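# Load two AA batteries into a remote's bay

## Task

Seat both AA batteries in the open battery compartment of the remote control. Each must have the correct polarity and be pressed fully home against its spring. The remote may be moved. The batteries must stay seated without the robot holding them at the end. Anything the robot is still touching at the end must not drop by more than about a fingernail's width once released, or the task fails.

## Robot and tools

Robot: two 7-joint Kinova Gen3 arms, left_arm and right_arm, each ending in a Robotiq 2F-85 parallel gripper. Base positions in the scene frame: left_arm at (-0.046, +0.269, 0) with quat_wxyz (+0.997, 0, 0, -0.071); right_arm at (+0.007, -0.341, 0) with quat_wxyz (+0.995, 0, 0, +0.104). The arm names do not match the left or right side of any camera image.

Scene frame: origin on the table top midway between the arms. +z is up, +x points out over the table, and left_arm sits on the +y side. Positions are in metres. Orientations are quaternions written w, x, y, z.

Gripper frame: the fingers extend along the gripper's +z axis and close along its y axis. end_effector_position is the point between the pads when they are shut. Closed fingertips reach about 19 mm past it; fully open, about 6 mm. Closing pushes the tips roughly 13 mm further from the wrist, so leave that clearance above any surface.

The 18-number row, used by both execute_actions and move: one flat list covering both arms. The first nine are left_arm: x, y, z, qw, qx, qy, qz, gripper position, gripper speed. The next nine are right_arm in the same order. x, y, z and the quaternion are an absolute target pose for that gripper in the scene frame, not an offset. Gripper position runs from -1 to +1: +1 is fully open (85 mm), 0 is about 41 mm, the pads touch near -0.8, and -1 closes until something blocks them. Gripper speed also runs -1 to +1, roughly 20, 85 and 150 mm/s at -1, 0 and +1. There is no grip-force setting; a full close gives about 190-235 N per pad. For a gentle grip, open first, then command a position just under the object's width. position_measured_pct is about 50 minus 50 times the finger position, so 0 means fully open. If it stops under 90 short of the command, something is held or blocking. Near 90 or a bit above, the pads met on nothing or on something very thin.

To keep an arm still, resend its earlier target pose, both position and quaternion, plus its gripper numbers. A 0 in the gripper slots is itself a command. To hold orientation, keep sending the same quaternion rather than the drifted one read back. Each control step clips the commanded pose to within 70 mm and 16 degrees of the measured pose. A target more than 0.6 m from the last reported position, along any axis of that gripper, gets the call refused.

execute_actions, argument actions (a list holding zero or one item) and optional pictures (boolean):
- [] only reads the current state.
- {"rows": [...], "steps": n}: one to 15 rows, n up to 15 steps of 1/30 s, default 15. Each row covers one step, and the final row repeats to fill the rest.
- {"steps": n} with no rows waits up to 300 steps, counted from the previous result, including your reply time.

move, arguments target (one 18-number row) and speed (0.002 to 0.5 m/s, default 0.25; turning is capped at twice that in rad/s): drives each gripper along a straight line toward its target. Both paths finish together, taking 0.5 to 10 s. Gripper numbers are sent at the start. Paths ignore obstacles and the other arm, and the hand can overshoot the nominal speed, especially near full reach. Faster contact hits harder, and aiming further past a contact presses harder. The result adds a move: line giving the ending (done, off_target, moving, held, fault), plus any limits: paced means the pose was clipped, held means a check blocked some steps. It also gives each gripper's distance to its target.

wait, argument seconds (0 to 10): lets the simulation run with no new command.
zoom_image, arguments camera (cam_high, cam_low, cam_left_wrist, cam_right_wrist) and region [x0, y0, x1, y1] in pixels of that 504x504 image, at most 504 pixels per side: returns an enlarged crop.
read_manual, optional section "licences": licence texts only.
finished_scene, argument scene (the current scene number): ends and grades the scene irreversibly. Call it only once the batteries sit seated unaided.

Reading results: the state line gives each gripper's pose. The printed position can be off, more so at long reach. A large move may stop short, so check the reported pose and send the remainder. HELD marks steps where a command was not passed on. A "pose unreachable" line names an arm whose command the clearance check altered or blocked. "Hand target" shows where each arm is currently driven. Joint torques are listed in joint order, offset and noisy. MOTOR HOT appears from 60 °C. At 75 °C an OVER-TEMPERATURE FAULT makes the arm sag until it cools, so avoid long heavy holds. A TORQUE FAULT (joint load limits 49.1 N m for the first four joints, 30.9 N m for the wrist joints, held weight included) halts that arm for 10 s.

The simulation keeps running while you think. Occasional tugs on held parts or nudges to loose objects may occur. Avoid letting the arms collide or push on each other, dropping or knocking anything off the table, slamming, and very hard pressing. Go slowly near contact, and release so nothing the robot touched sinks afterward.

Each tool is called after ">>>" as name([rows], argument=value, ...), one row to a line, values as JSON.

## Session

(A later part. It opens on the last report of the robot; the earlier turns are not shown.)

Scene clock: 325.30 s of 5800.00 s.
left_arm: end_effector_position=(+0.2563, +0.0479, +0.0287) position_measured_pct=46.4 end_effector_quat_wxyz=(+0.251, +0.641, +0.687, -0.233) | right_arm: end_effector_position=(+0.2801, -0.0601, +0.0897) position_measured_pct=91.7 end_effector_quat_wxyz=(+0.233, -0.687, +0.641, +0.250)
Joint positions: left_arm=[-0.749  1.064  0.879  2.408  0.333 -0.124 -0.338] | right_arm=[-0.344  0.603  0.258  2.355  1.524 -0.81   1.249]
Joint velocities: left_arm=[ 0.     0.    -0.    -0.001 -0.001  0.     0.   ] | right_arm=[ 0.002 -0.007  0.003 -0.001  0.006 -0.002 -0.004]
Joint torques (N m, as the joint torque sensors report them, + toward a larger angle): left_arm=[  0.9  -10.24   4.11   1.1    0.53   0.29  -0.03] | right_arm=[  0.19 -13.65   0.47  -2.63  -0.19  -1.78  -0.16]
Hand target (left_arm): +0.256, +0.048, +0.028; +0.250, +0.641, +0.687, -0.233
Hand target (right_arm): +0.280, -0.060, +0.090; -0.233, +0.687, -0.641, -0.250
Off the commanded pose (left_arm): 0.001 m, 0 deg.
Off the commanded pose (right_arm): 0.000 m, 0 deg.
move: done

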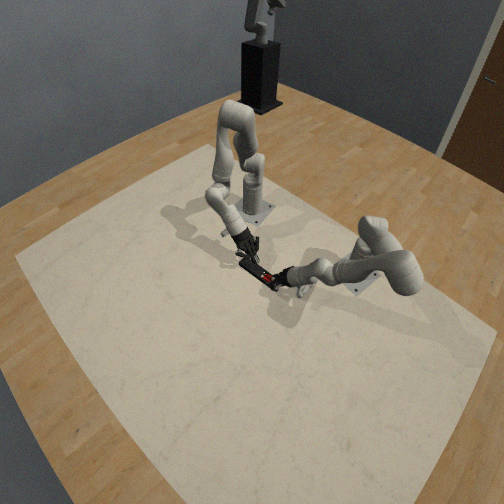

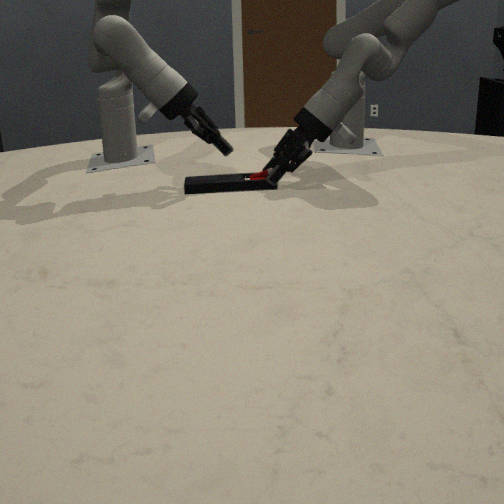

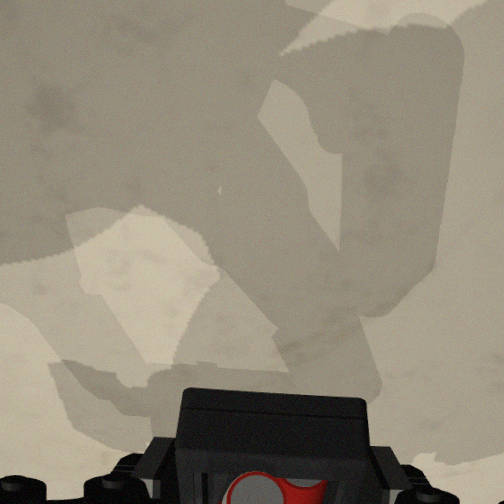

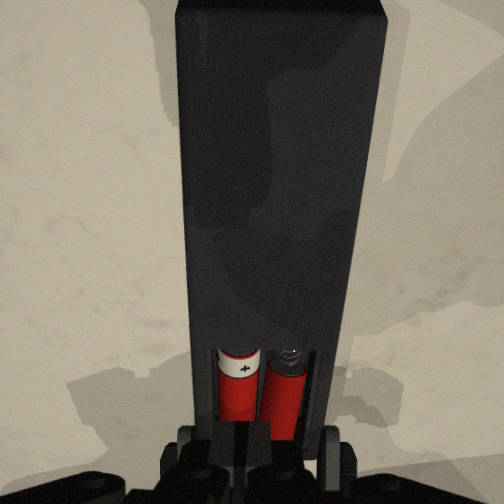

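>>> move(target=[0.256,0.048,0.028,0.25,0.641,0.687,-0.233,0.7,0,0.275,-0.09,0.08,0.233,-0.687,0.641,0.25,0.7,0], speed=0.15)

>>> move(target=[0.25,0.10,0.09,0.25,0.641,0.687,-0.233,-1,0,0.275,-0.07,0.029,0.233,-0.687,0.641,0.25,0.7,0], speed=0.1)

>>> move(target=[0.247,0.085,0.065,0.25,0.641,0.687,-0.233,-1,0,0.275,-0.07,0.029,0.233,-0.687,0.641,0.25,-1,0], speed=0.1)

>>> zoom_image(camera="cam_low", region=[200, 130, 320, 210])

Scene clock: 337.77 s of 5800.00 s.
left_arm: end_effector_position=(+0.2560, +0.0480, +0.0280) position_measured_pct=15.1 end_effector_quat_wxyz=(+0.250, +0.641, +0.687, -0.233) | right_arm: end_effector_position=(+0.2751, -0.0900, +0.0801) position_measured_pct=15.1 end_effector_quat_wxyz=(+0.233, -0.687, +0.641, +0.250)
Joint positions: left_arm=[-0.749  1.065  0.877  2.408  0.333 -0.125 -0.338] | right_arm=[-0.268  0.634  0.283  2.398  1.533 -0.85   1.361]
Joint velocities: left_arm=[-0.    -0.    -0.     0.    -0.     0.001 -0.   ] | right_arm=[-0.     0.001 -0.    -0.     0.     0.001  0.   ]
Joint torques (N m, as the joint torque sensors report them, + toward a larger angle): left_arm=[  0.26 -11.49   5.95   1.23   0.23   0.56   0.04] | right_arm=[ -0.2  -12.73  -0.26  -1.97  -0.08  -1.65  -0.06]
Hand target (left_arm): +0.256, +0.048, +0.028; +0.250, +0.641, +0.687, -0.233
Hand target (right_arm): +0.275, -0.090, +0.080; -0.233, +0.687, -0.641, -0.250
Off the commanded pose (left_arm): 0.000 m, 0 deg.
Off the commanded pose (right_arm): 0.000 m, 0 deg.
After step 90, 8.23 s passed at rest.
move: done

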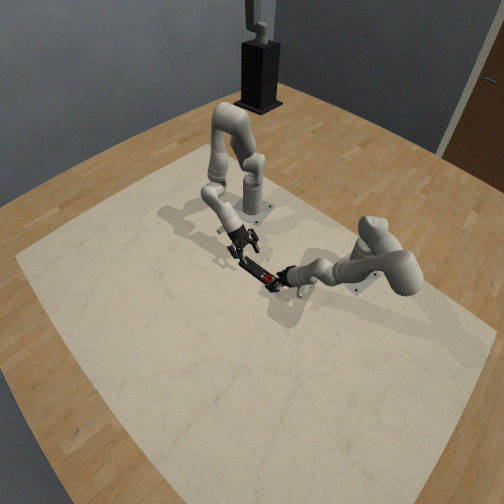

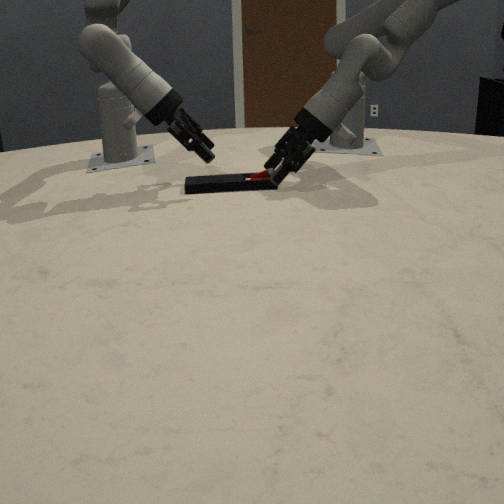

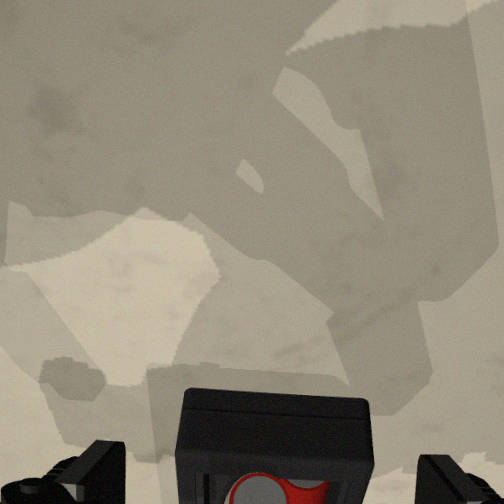

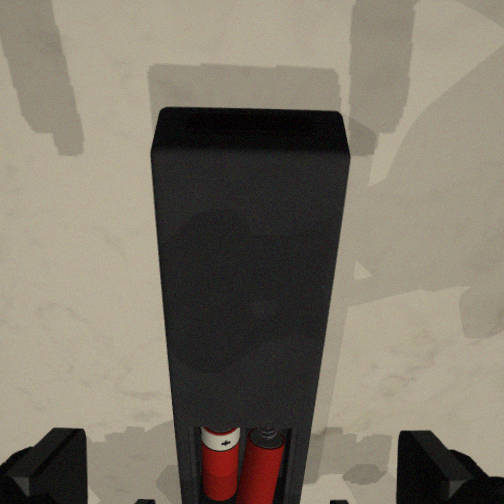

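Scene clock: 339.03 s of 5800.00 s.
left_arm: end_effector_position=(+0.2499, +0.0998, +0.0900) position_measured_pct=91.7 end_effector_quat_wxyz=(+0.250, +0.641, +0.687, -0.233) | right_arm: end_effector_position=(+0.2749, -0.0698, +0.0292) position_measured_pct=15.1 end_effector_quat_wxyz=(+0.233, -0.687, +0.641, +0.250)
Joint positions: left_arm=[-0.976  0.828  0.948  2.417  0.333  0.175 -0.337] | right_arm=[-0.299  0.81   0.234  2.388  1.304 -0.873  1.564]
Joint velocities: left_arm=[-0.007 -0.007  0.    -0.002 -0.     0.002  0.001] | right_arm=[-0.001  0.002 -0.001  0.    -0.001 -0.     0.001]
Joint torques (N m, as the joint torque sensors report them, + toward a larger angle): left_arm=[ 0.08 -9.69  4.49 -0.97  0.47  0.79  0.16] | right_arm=[  0.09 -14.44  -0.28  -0.48   0.01  -1.79  -0.09]
Hand target (left_arm): +0.250, +0.100, +0.090; +0.250, +0.641, +0.687, -0.233
Hand target (right_arm): +0.275, -0.070, +0.029; -0.233, +0.687, -0.641, -0.250
Off the commanded pose (left_arm): 0.000 m, 0 deg.
Off the commanded pose (right_arm): 0.000 m, 0 deg.
move: done

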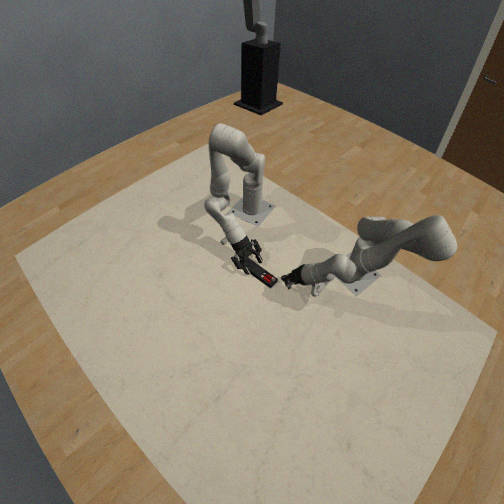

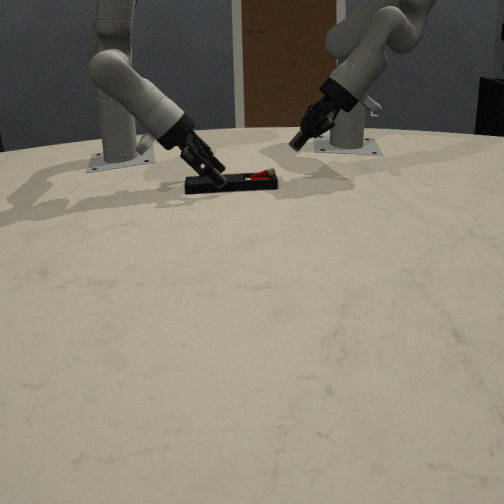

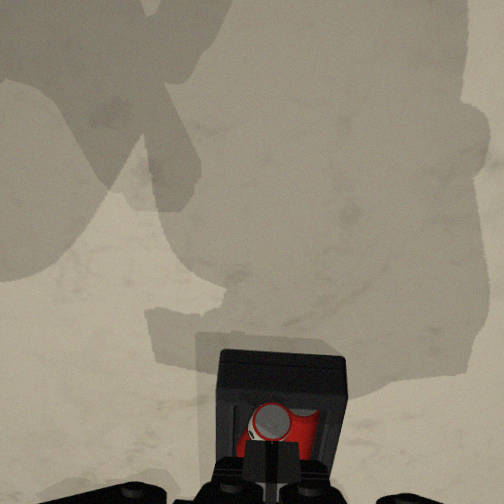

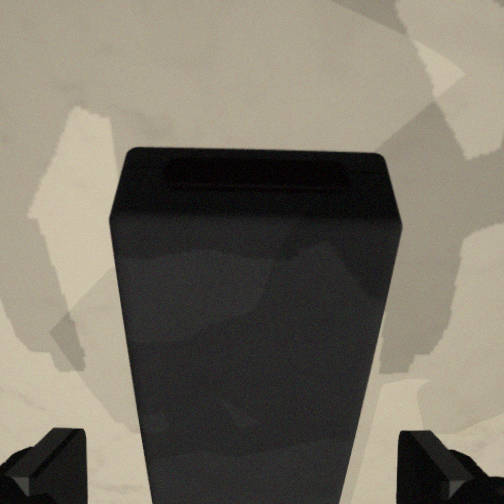

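Scene clock: 339.83 s of 5800.00 s.
left_arm: end_effector_position=(+0.2472, +0.0853, +0.0651) position_measured_pct=91.7 end_effector_quat_wxyz=(+0.250, +0.641, +0.687, -0.233) | right_arm: end_effector_position=(+0.2751, -0.0697, +0.0298) position_measured_pct=46.4 end_effector_quat_wxyz=(+0.234, -0.687, +0.641, +0.250)
Joint positions: left_arm=[-0.901  0.921  0.915  2.439  0.329  0.043 -0.348] | right_arm=[-0.299  0.808  0.235  2.388  1.305 -0.873  1.563]
Joint velocities: left_arm=[ 0.006  0.009 -0.     0.001  0.001 -0.004 -0.001] | right_arm=[-0.002 -0.001  0.001 -0.     0.    -0.001 -0.   ]
Joint torques (N m, as the joint torque sensors report them, + toward a larger angle): left_arm=[  0.07 -10.59   5.3   -0.21   0.36   0.93   0.06] | right_arm=[ -0.14 -12.88  -0.41  -0.72   0.26  -1.14  -0.08]
Hand target (left_arm): +0.247, +0.085, +0.065; +0.250, +0.641, +0.687, -0.233
Hand target (right_arm): +0.275, -0.070, +0.029; -0.233, +0.687, -0.641, -0.250
Off the commanded pose (left_arm): 0.000 m, 0 deg.
Off the commanded pose (right_arm): 0.001 m, 0 deg.
move: done

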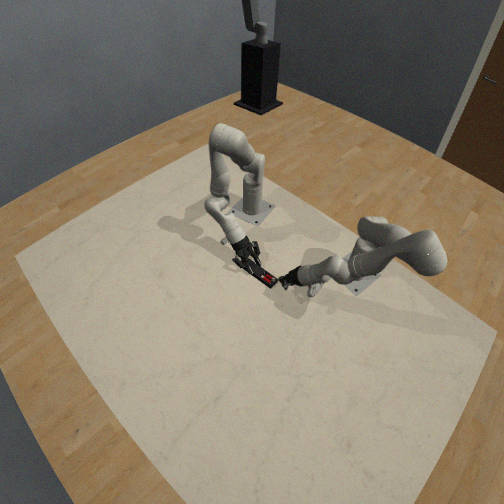

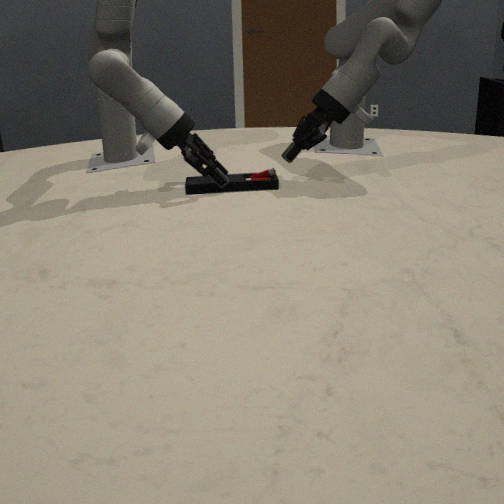

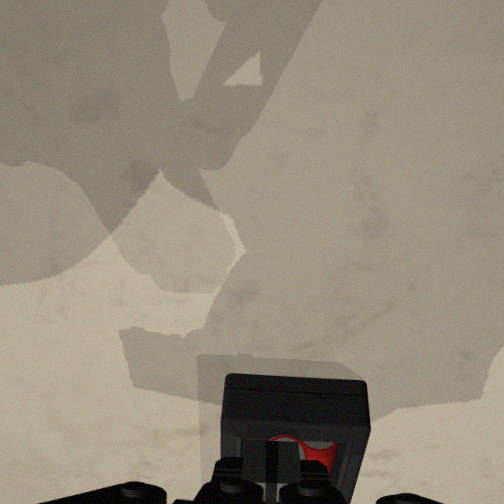

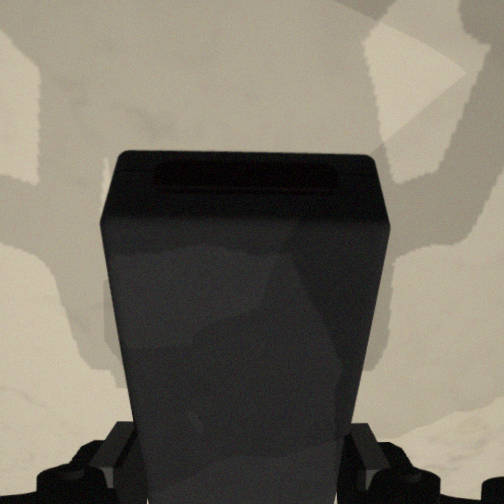

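Region (200, 130, 320, 210) of cam_low's 504x504 image, scaled by 4.200, with more detail than that image has.

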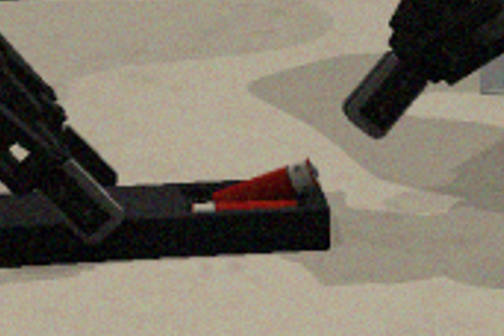

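>>> move(target=[0.250,0.072,0.052,0.25,0.641,0.687,-0.233,-1,0,0.275,-0.07,0.029,0.233,-0.687,0.641,0.25,-1,0], speed=0.02)

>>> zoom_image(camera="cam_low", region=[200, 130, 320, 210])

Scene clock: 350.67 s of 5800.00 s.
left_arm: end_effector_position=(+0.2501, +0.0722, +0.0521) position_measured_pct=91.7 end_effector_quat_wxyz=(+0.250, +0.641, +0.687, -0.233) | right_arm: end_effector_position=(+0.2751, -0.0697, +0.0298) position_measured_pct=46.4 end_effector_quat_wxyz=(+0.234, -0.687, +0.641, +0.250)
Joint positions: left_arm=[-0.845  0.973  0.9    2.432  0.332 -0.021 -0.345] | right_arm=[-0.3    0.808  0.236  2.388  1.305 -0.874  1.563]
Joint velocities: left_arm=[ 0.006  0.006 -0.001  0.     0.    -0.004  0.   ] | right_arm=[ 0.    -0.002  0.001  0.    -0.    -0.001 -0.   ]
Joint torques (N m, as the joint torque sensors report them, + toward a larger angle): left_arm=[  0.2  -11.28   5.39   0.31   0.34   0.6    0.19] | right_arm=[ -0.39 -13.15   0.04  -1.09  -0.01  -1.13  -0.21]
Hand target (left_arm): +0.250, +0.072, +0.052; +0.250, +0.641, +0.687, -0.233
Hand target (right_arm): +0.275, -0.070, +0.029; -0.233, +0.687, -0.641, -0.250
Off the commanded pose (left_arm): 0.000 m, 0 deg.
Off the commanded pose (right_arm): 0.001 m, 0 deg.
After step 90, 6.67 s passed at rest.
move: done

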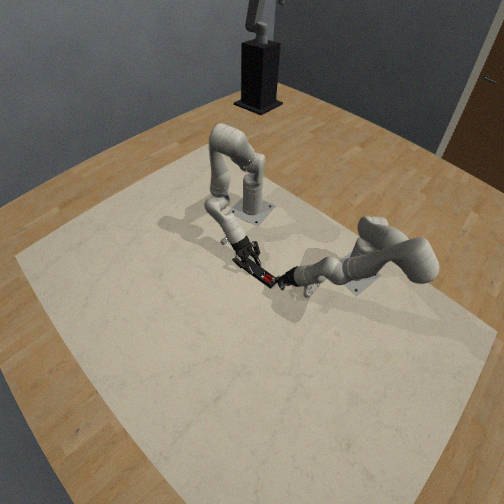

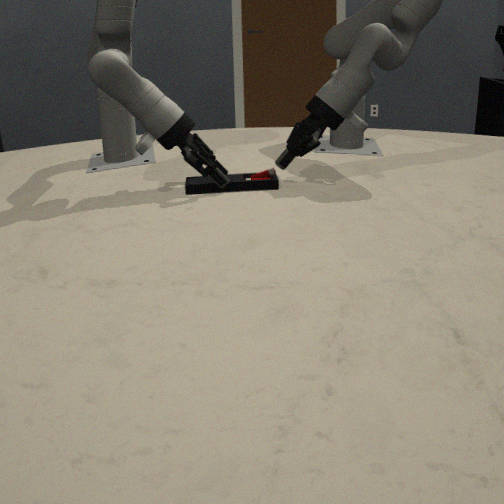

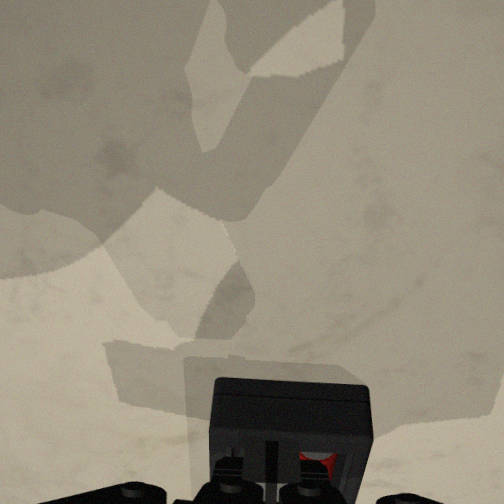

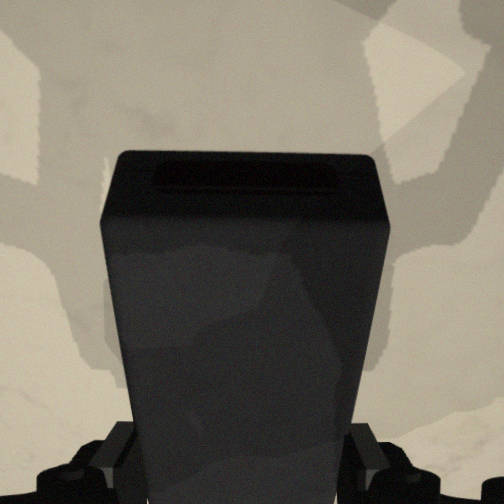

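Region (200, 130, 320, 210) of cam_low's 504x504 image, scaled by 4.200, with more detail than that image has.

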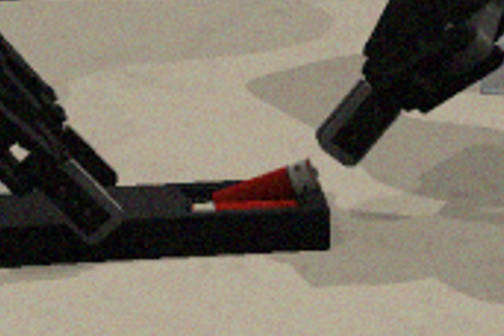

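>>> move(target=[0.250,0.066,0.044,0.25,0.641,0.687,-0.233,-1,0,0.275,-0.07,0.029,0.233,-0.687,0.641,0.25,-1,0], speed=0.015)

>>> move(target=[0.2507,0.055,0.045,0.25,0.641,0.687,-0.233,-1,0,0.275,-0.07,0.029,0.233,-0.687,0.641,0.25,-1,0], speed=0.01)

>>> zoom_image(camera="cam_low", region=[200, 130, 320, 210])

Scene clock: 359.20 s of 5800.00 s.
left_arm: end_effector_position=(+0.2501, +0.0662, +0.0441) position_measured_pct=91.7 end_effector_quat_wxyz=(+0.250, +0.641, +0.687, -0.233) | right_arm: end_effector_position=(+0.2751, -0.0698, +0.0298) position_measured_pct=46.4 end_effector_quat_wxyz=(+0.234, -0.687, +0.641, +0.250)
Joint positions: left_arm=[-0.819  1.005  0.892  2.432  0.331 -0.06  -0.346] | right_arm=[-0.301  0.809  0.237  2.388  1.305 -0.875  1.563]
Joint velocities: left_arm=[ 0.004  0.005 -0.001  0.002  0.001 -0.003  0.002] | right_arm=[ 0.001 -0.     0.002  0.     0.001 -0.001 -0.   ]
Joint torques (N m, as the joint torque sensors report them, + toward a larger angle): left_arm=[  0.34 -11.72   5.36   0.31   0.19   1.06  -0.05] | right_arm=[ -0.56 -12.93  -0.13  -0.98  -0.06  -1.25  -0.19]
Hand target (left_arm): +0.250, +0.066, +0.044; +0.250, +0.641, +0.687, -0.233
Hand target (right_arm): +0.275, -0.070, +0.029; -0.233, +0.687, -0.641, -0.250
Off the commanded pose (left_arm): 0.000 m, 0 deg.
Off the commanded pose (right_arm): 0.001 m, 0 deg.
After step 90, 4.63 s passed at rest.
move: done

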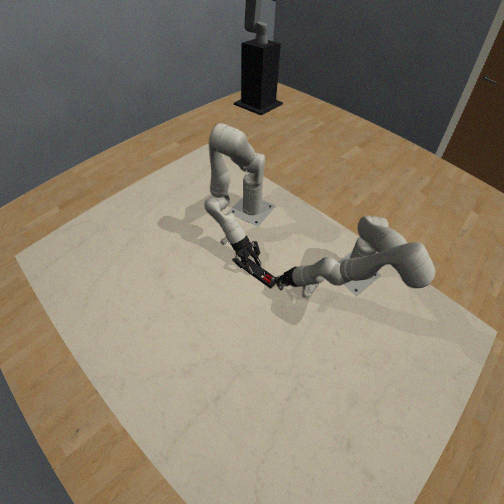

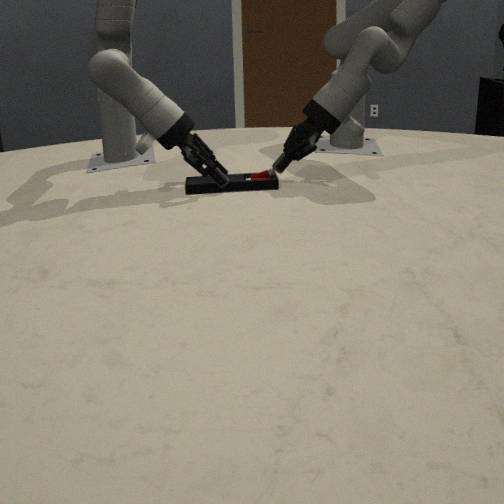

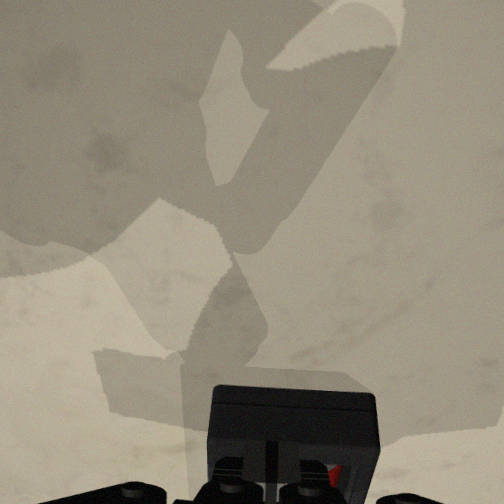

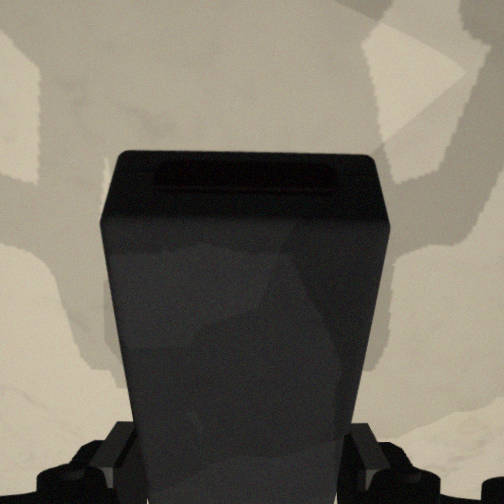

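Scene clock: 360.53 s of 5800.00 s.
left_arm: end_effector_position=(+0.2517, +0.0563, +0.0448) position_measured_pct=91.7 end_effector_quat_wxyz=(+0.250, +0.640, +0.688, -0.232) | right_arm: end_effector_position=(+0.2752, -0.0700, +0.0298) position_measured_pct=46.4 end_effector_quat_wxyz=(+0.234, -0.687, +0.641, +0.250)
Joint positions: left_arm=[-0.787  1.005  0.901  2.429  0.347 -0.082 -0.33 ] | right_arm=[-0.301  0.809  0.238  2.388  1.306 -0.875  1.562]
Joint velocities: left_arm=[ 0.003 -0.    -0.    -0.001  0.002 -0.002  0.001] | right_arm=[-0.001 -0.002  0.002  0.001  0.001 -0.001 -0.001]
Joint torques (N m, as the joint torque sensors report them, + toward a larger angle): left_arm=[  1.39 -10.08   6.17   0.73   0.09   1.07  -0.01] | right_arm=[ -0.68 -12.98  -0.65  -1.13  -0.06  -1.35  -0.09]
Hand target (left_arm): +0.251, +0.055, +0.045; +0.250, +0.641, +0.687, -0.233
Hand target (right_arm): +0.275, -0.070, +0.029; -0.233, +0.687, -0.641, -0.250
Off the commanded pose (left_arm): 0.002 m, 0 deg.
Off the commanded pose (right_arm): 0.001 m, 0 deg.
move: done

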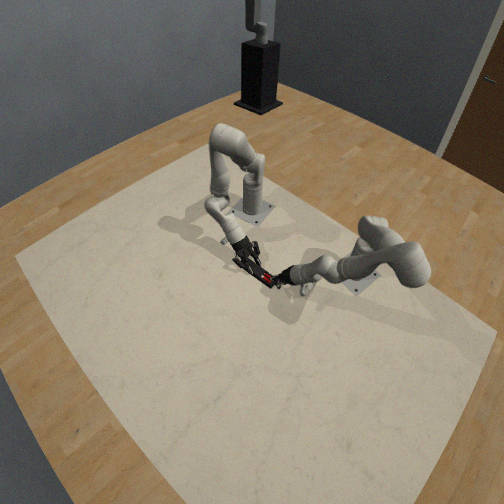

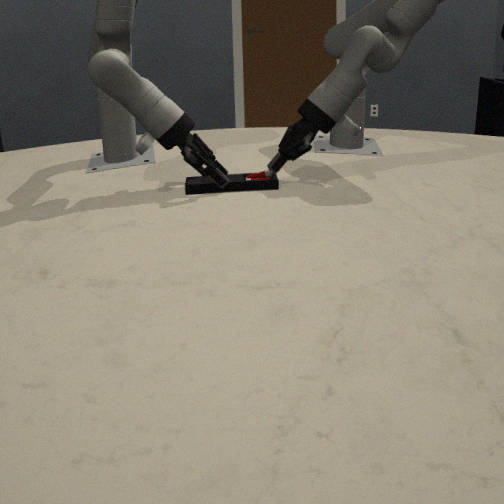

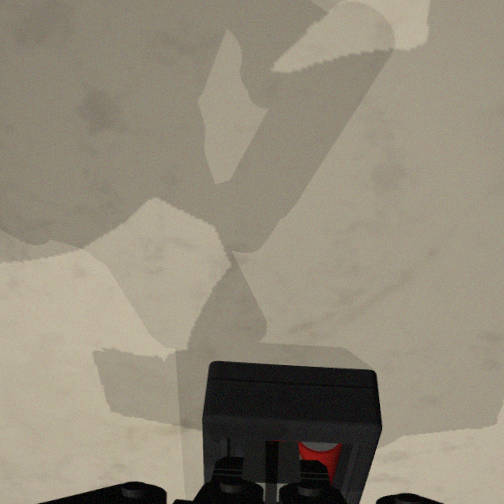

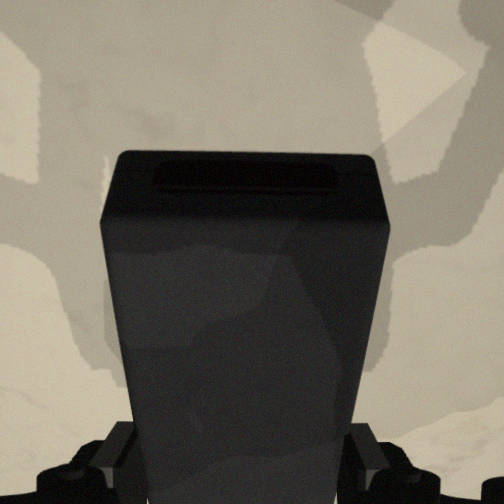

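Region (200, 130, 320, 210) of cam_low's 504x504 image, scaled by 4.200, with more detail than that image has.

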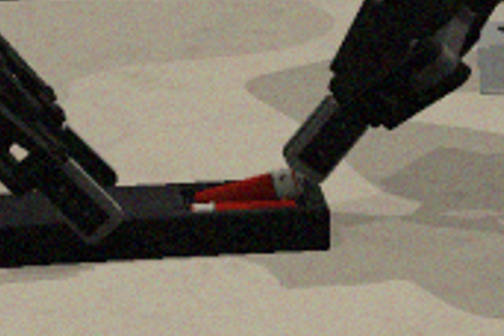

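Working. Continue same pattern as B.

>>> move(target=[0.251,0.050,0.046,0.25,0.641,0.687,-0.233,-1,0,0.275,-0.07,0.029,0.233,-0.687,0.641,0.25,-1,0], speed=0.01)

>>> move(target=[0.2515,0.045,0.040,0.25,0.641,0.687,-0.233,-1,0,0.275,-0.07,0.029,0.233,-0.687,0.641,0.25,-1,0], speed=0.01)

>>> move(target=[0.2515,0.042,0.035,0.25,0.641,0.687,-0.233,-1,0,0.275,-0.07,0.029,0.233,-0.687,0.641,0.25,-1,0], speed=0.01)

>>> move(target=[0.25,0.085,0.09,0.25,0.641,0.687,-0.233,-1,0,0.275,-0.07,0.029,0.233,-0.687,0.641,0.25,-1,0], speed=0.1)

>>> zoom_image(camera="cam_low", region=[200, 130, 320, 210])

Scene clock: 370.53 s of 5800.00 s.
left_arm: end_effector_position=(+0.2518, +0.0515, +0.0457) position_measured_pct=91.7 end_effector_quat_wxyz=(+0.250, +0.640, +0.688, -0.232) | right_arm: end_effector_position=(+0.2753, -0.0704, +0.0298) position_measured_pct=46.4 end_effector_quat_wxyz=(+0.234, -0.687, +0.642, +0.250)
Joint positions: left_arm=[-0.772  1.004  0.906  2.427  0.355 -0.089 -0.322] | right_arm=[-0.301  0.808  0.24   2.389  1.306 -0.876  1.562]
Joint velocities: left_arm=[ 0.003  0.001  0.003 -0.002  0.001 -0.     0.001] | right_arm=[ 0.001  0.002  0.    -0.     0.     0.    -0.   ]
Joint torques (N m, as the joint torque sensors report them, + toward a larger angle): left_arm=[ 2.41 -9.53  6.21 -0.16 -0.01  0.87 -0.09] | right_arm=[ -0.98 -12.7   -0.86  -1.41  -0.24  -1.46   0.08]
Hand target (left_arm): +0.251, +0.050, +0.046; +0.250, +0.641, +0.687, -0.233
Hand target (right_arm): +0.275, -0.070, +0.029; -0.233, +0.687, -0.641, -0.250
Off the commanded pose (left_arm): 0.002 m, 0 deg.
Off the commanded pose (right_arm): 0.001 m, 0 deg.
After step 90, 6.13 s passed at rest.
move: done

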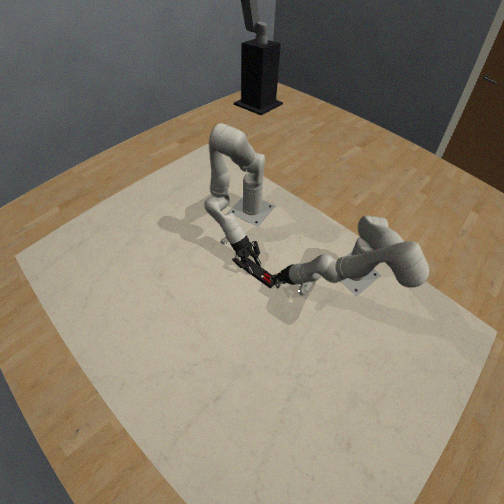

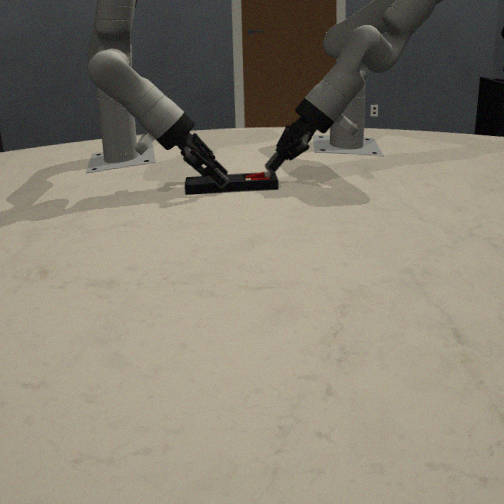

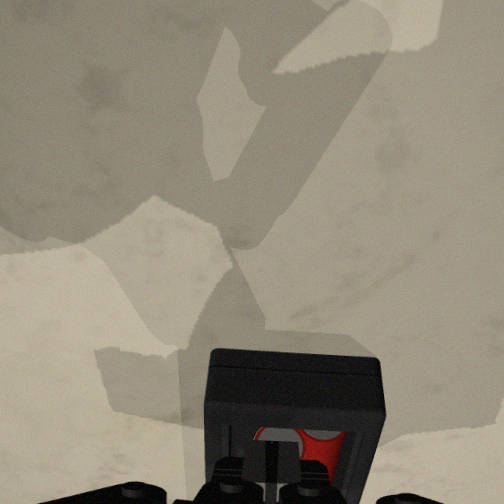

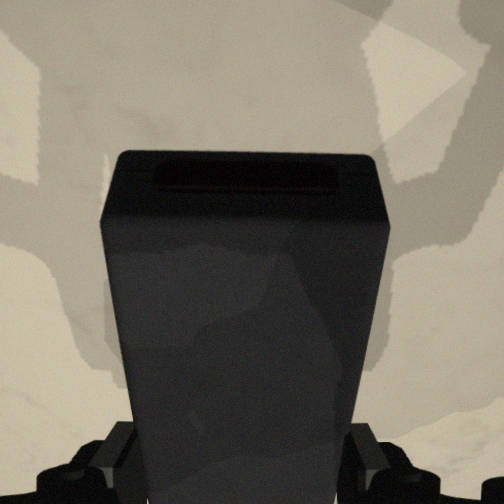

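Scene clock: 371.63 s of 5800.00 s.
left_arm: end_effector_position=(+0.2507, +0.0473, +0.0401) position_measured_pct=91.7 end_effector_quat_wxyz=(+0.249, +0.640, +0.689, -0.232) | right_arm: end_effector_position=(+0.2765, -0.0721, +0.0298) position_measured_pct=46.4 end_effector_quat_wxyz=(+0.234, -0.685, +0.643, +0.248)
Joint positions: left_arm=[-0.754  1.025  0.9    2.427  0.354 -0.114 -0.323] | right_arm=[-0.3    0.807  0.243  2.39   1.305 -0.876  1.562]
Joint velocities: left_arm=[ 0.001  0.001  0.001 -0.001  0.001 -0.002 -0.   ] | right_arm=[-0.001 -0.     0.002  0.     0.001 -0.001 -0.   ]
Joint torques (N m, as the joint torque sensors report them, + toward a larger angle): left_arm=[ 3.99 -8.57  6.63 -2.    0.11  0.07  0.  ] | right_arm=[ -2.65 -11.65  -2.19  -1.92   0.01  -1.94   0.1 ]
Hand target (left_arm): +0.251, +0.045, +0.040; +0.250, +0.641, +0.687, -0.233
Hand target (right_arm): +0.275, -0.070, +0.029; -0.233, +0.687, -0.641, -0.250
Off the commanded pose (left_arm): 0.002 m, 0 deg.
Off the commanded pose (right_arm): 0.003 m, 0 deg.
move: done

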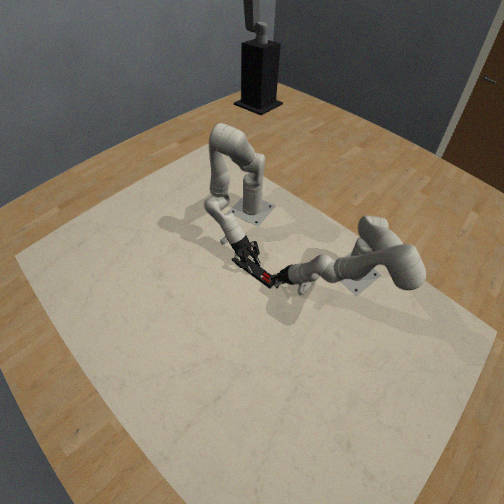

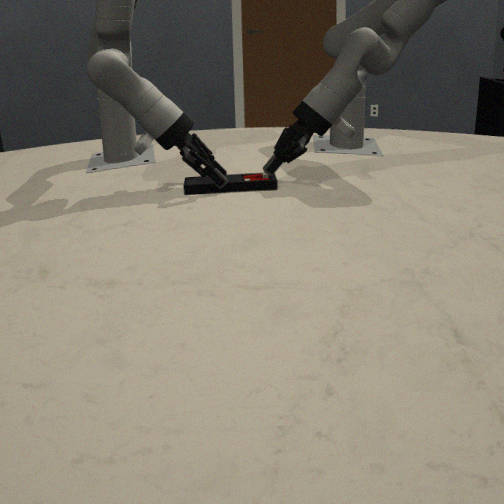

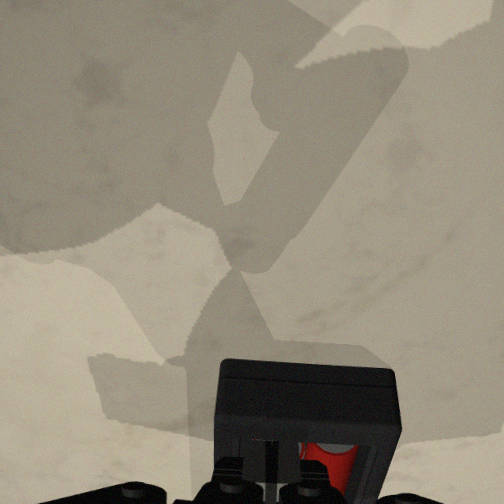

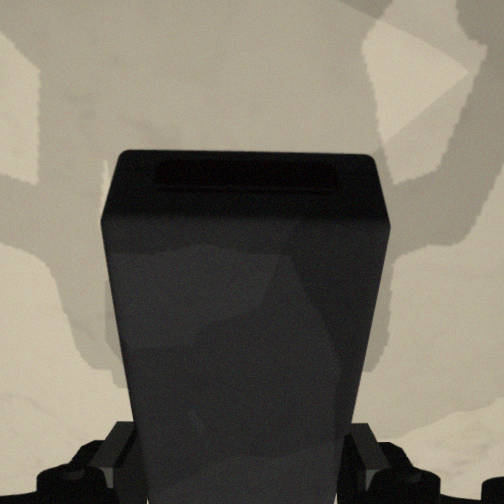

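Scene clock: 372.60 s of 5800.00 s.
left_arm: end_effector_position=(+0.2518, +0.0415, +0.0386) position_measured_pct=91.7 end_effector_quat_wxyz=(+0.253, +0.643, +0.685, -0.232) | right_arm: end_effector_position=(+0.2768, -0.0724, +0.0298) position_measured_pct=46.4 end_effector_quat_wxyz=(+0.234, -0.685, +0.644, +0.248)
Joint positions: left_arm=[-0.741  1.041  0.905  2.425  0.349 -0.132 -0.323] | right_arm=[-0.3    0.807  0.244  2.39   1.305 -0.876  1.562]
Joint velocities: left_arm=[ 0.    -0.     0.    -0.    -0.004 -0.002  0.004] | right_arm=[ 0.002 -0.     0.    -0.     0.    -0.001  0.   ]
Joint torques (N m, as the joint torque sensors report them, + toward a larger angle): left_arm=[ 3.61 -5.78 -0.66 -1.03  0.56 -0.79  0.02] | right_arm=[ -2.87 -11.79  -2.8   -2.1    0.32  -2.05   0.14]
Hand target (left_arm): +0.251, +0.042, +0.035; +0.250, +0.641, +0.687, -0.233
Hand target (right_arm): +0.275, -0.070, +0.029; -0.233, +0.687, -0.641, -0.250
Off the commanded pose (left_arm): 0.004 m, 0 deg.
Off the commanded pose (right_arm): 0.003 m, 0 deg.
move: off_target (left_arm)

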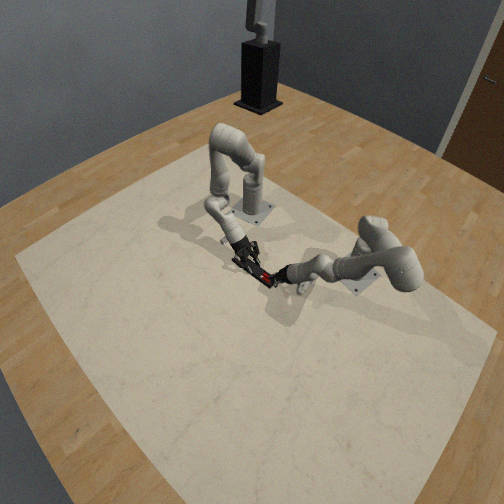

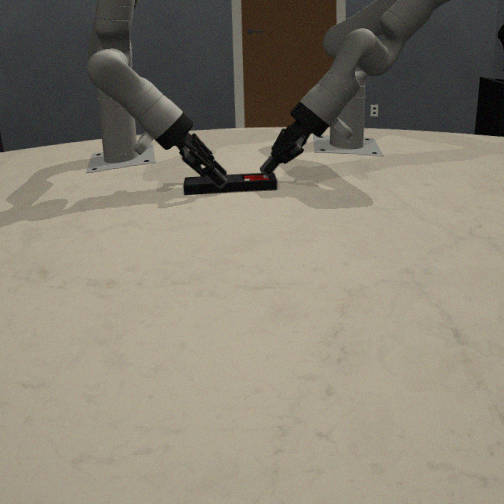

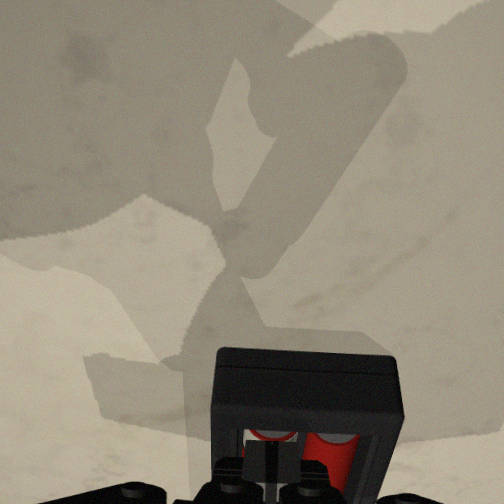

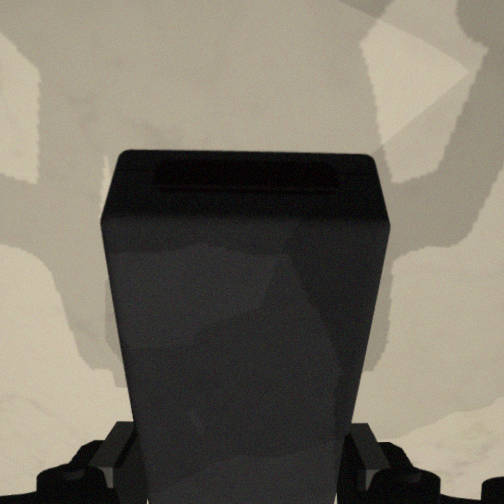

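Scene clock: 373.73 s of 5800.00 s.
left_arm: end_effector_position=(+0.2499, +0.0848, +0.0900) position_measured_pct=91.7 end_effector_quat_wxyz=(+0.250, +0.641, +0.687, -0.233) | right_arm: end_effector_position=(+0.2758, -0.0699, +0.0298) position_measured_pct=46.4 end_effector_quat_wxyz=(+0.234, -0.687, +0.641, +0.250)
Joint positions: left_arm=[-0.929  0.834  0.958  2.421  0.356  0.136 -0.318] | right_arm=[-0.303  0.809  0.241  2.388  1.305 -0.877  1.562]
Joint velocities: left_arm=[-0.006 -0.006 -0.    -0.001 -0.001  0.001 -0.001] | right_arm=[-0.001  0.001  0.002  0.     0.001 -0.001  0.   ]
Joint torques (N m, as the joint torque sensors report them, + toward a larger angle): left_arm=[-0.08 -9.69  4.87 -1.55  0.95  0.84 -0.02] | right_arm=[ -0.86 -12.44  -0.52  -0.58   0.22  -1.22  -0.19]
Hand target (left_arm): +0.250, +0.085, +0.090; +0.250, +0.641, +0.687, -0.233
Hand target (right_arm): +0.275, -0.070, +0.029; -0.233, +0.687, -0.641, -0.250
Off the commanded pose (left_arm): 0.000 m, 0 deg.
Off the commanded pose (right_arm): 0.001 m, 0 deg.
move: done

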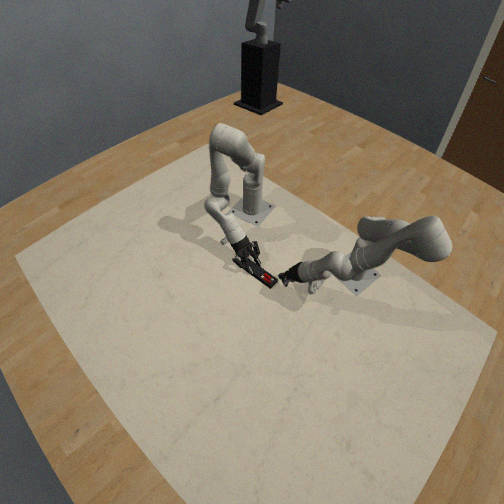

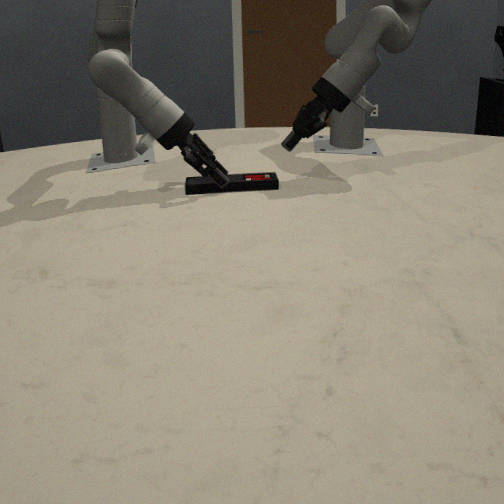

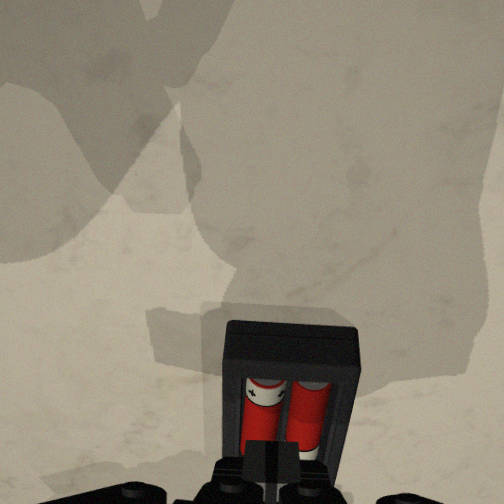

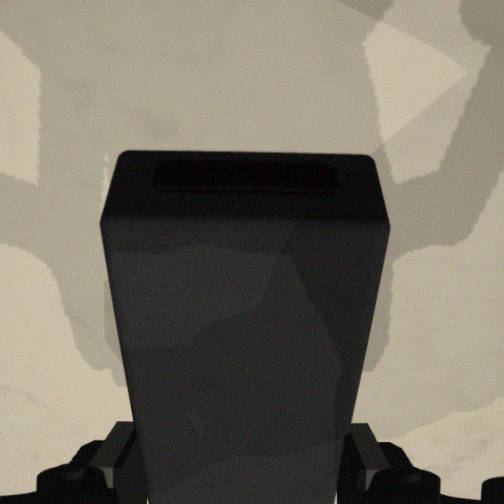

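Region (200, 130, 320, 210) of cam_low's 504x504 image, scaled by 4.200, with more detail than that image has.

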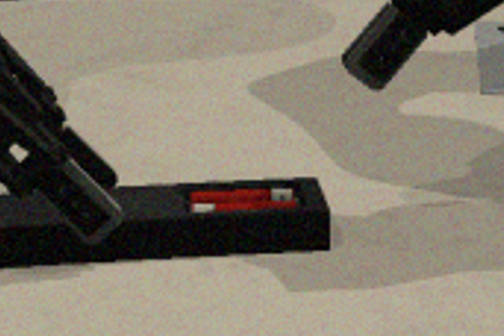

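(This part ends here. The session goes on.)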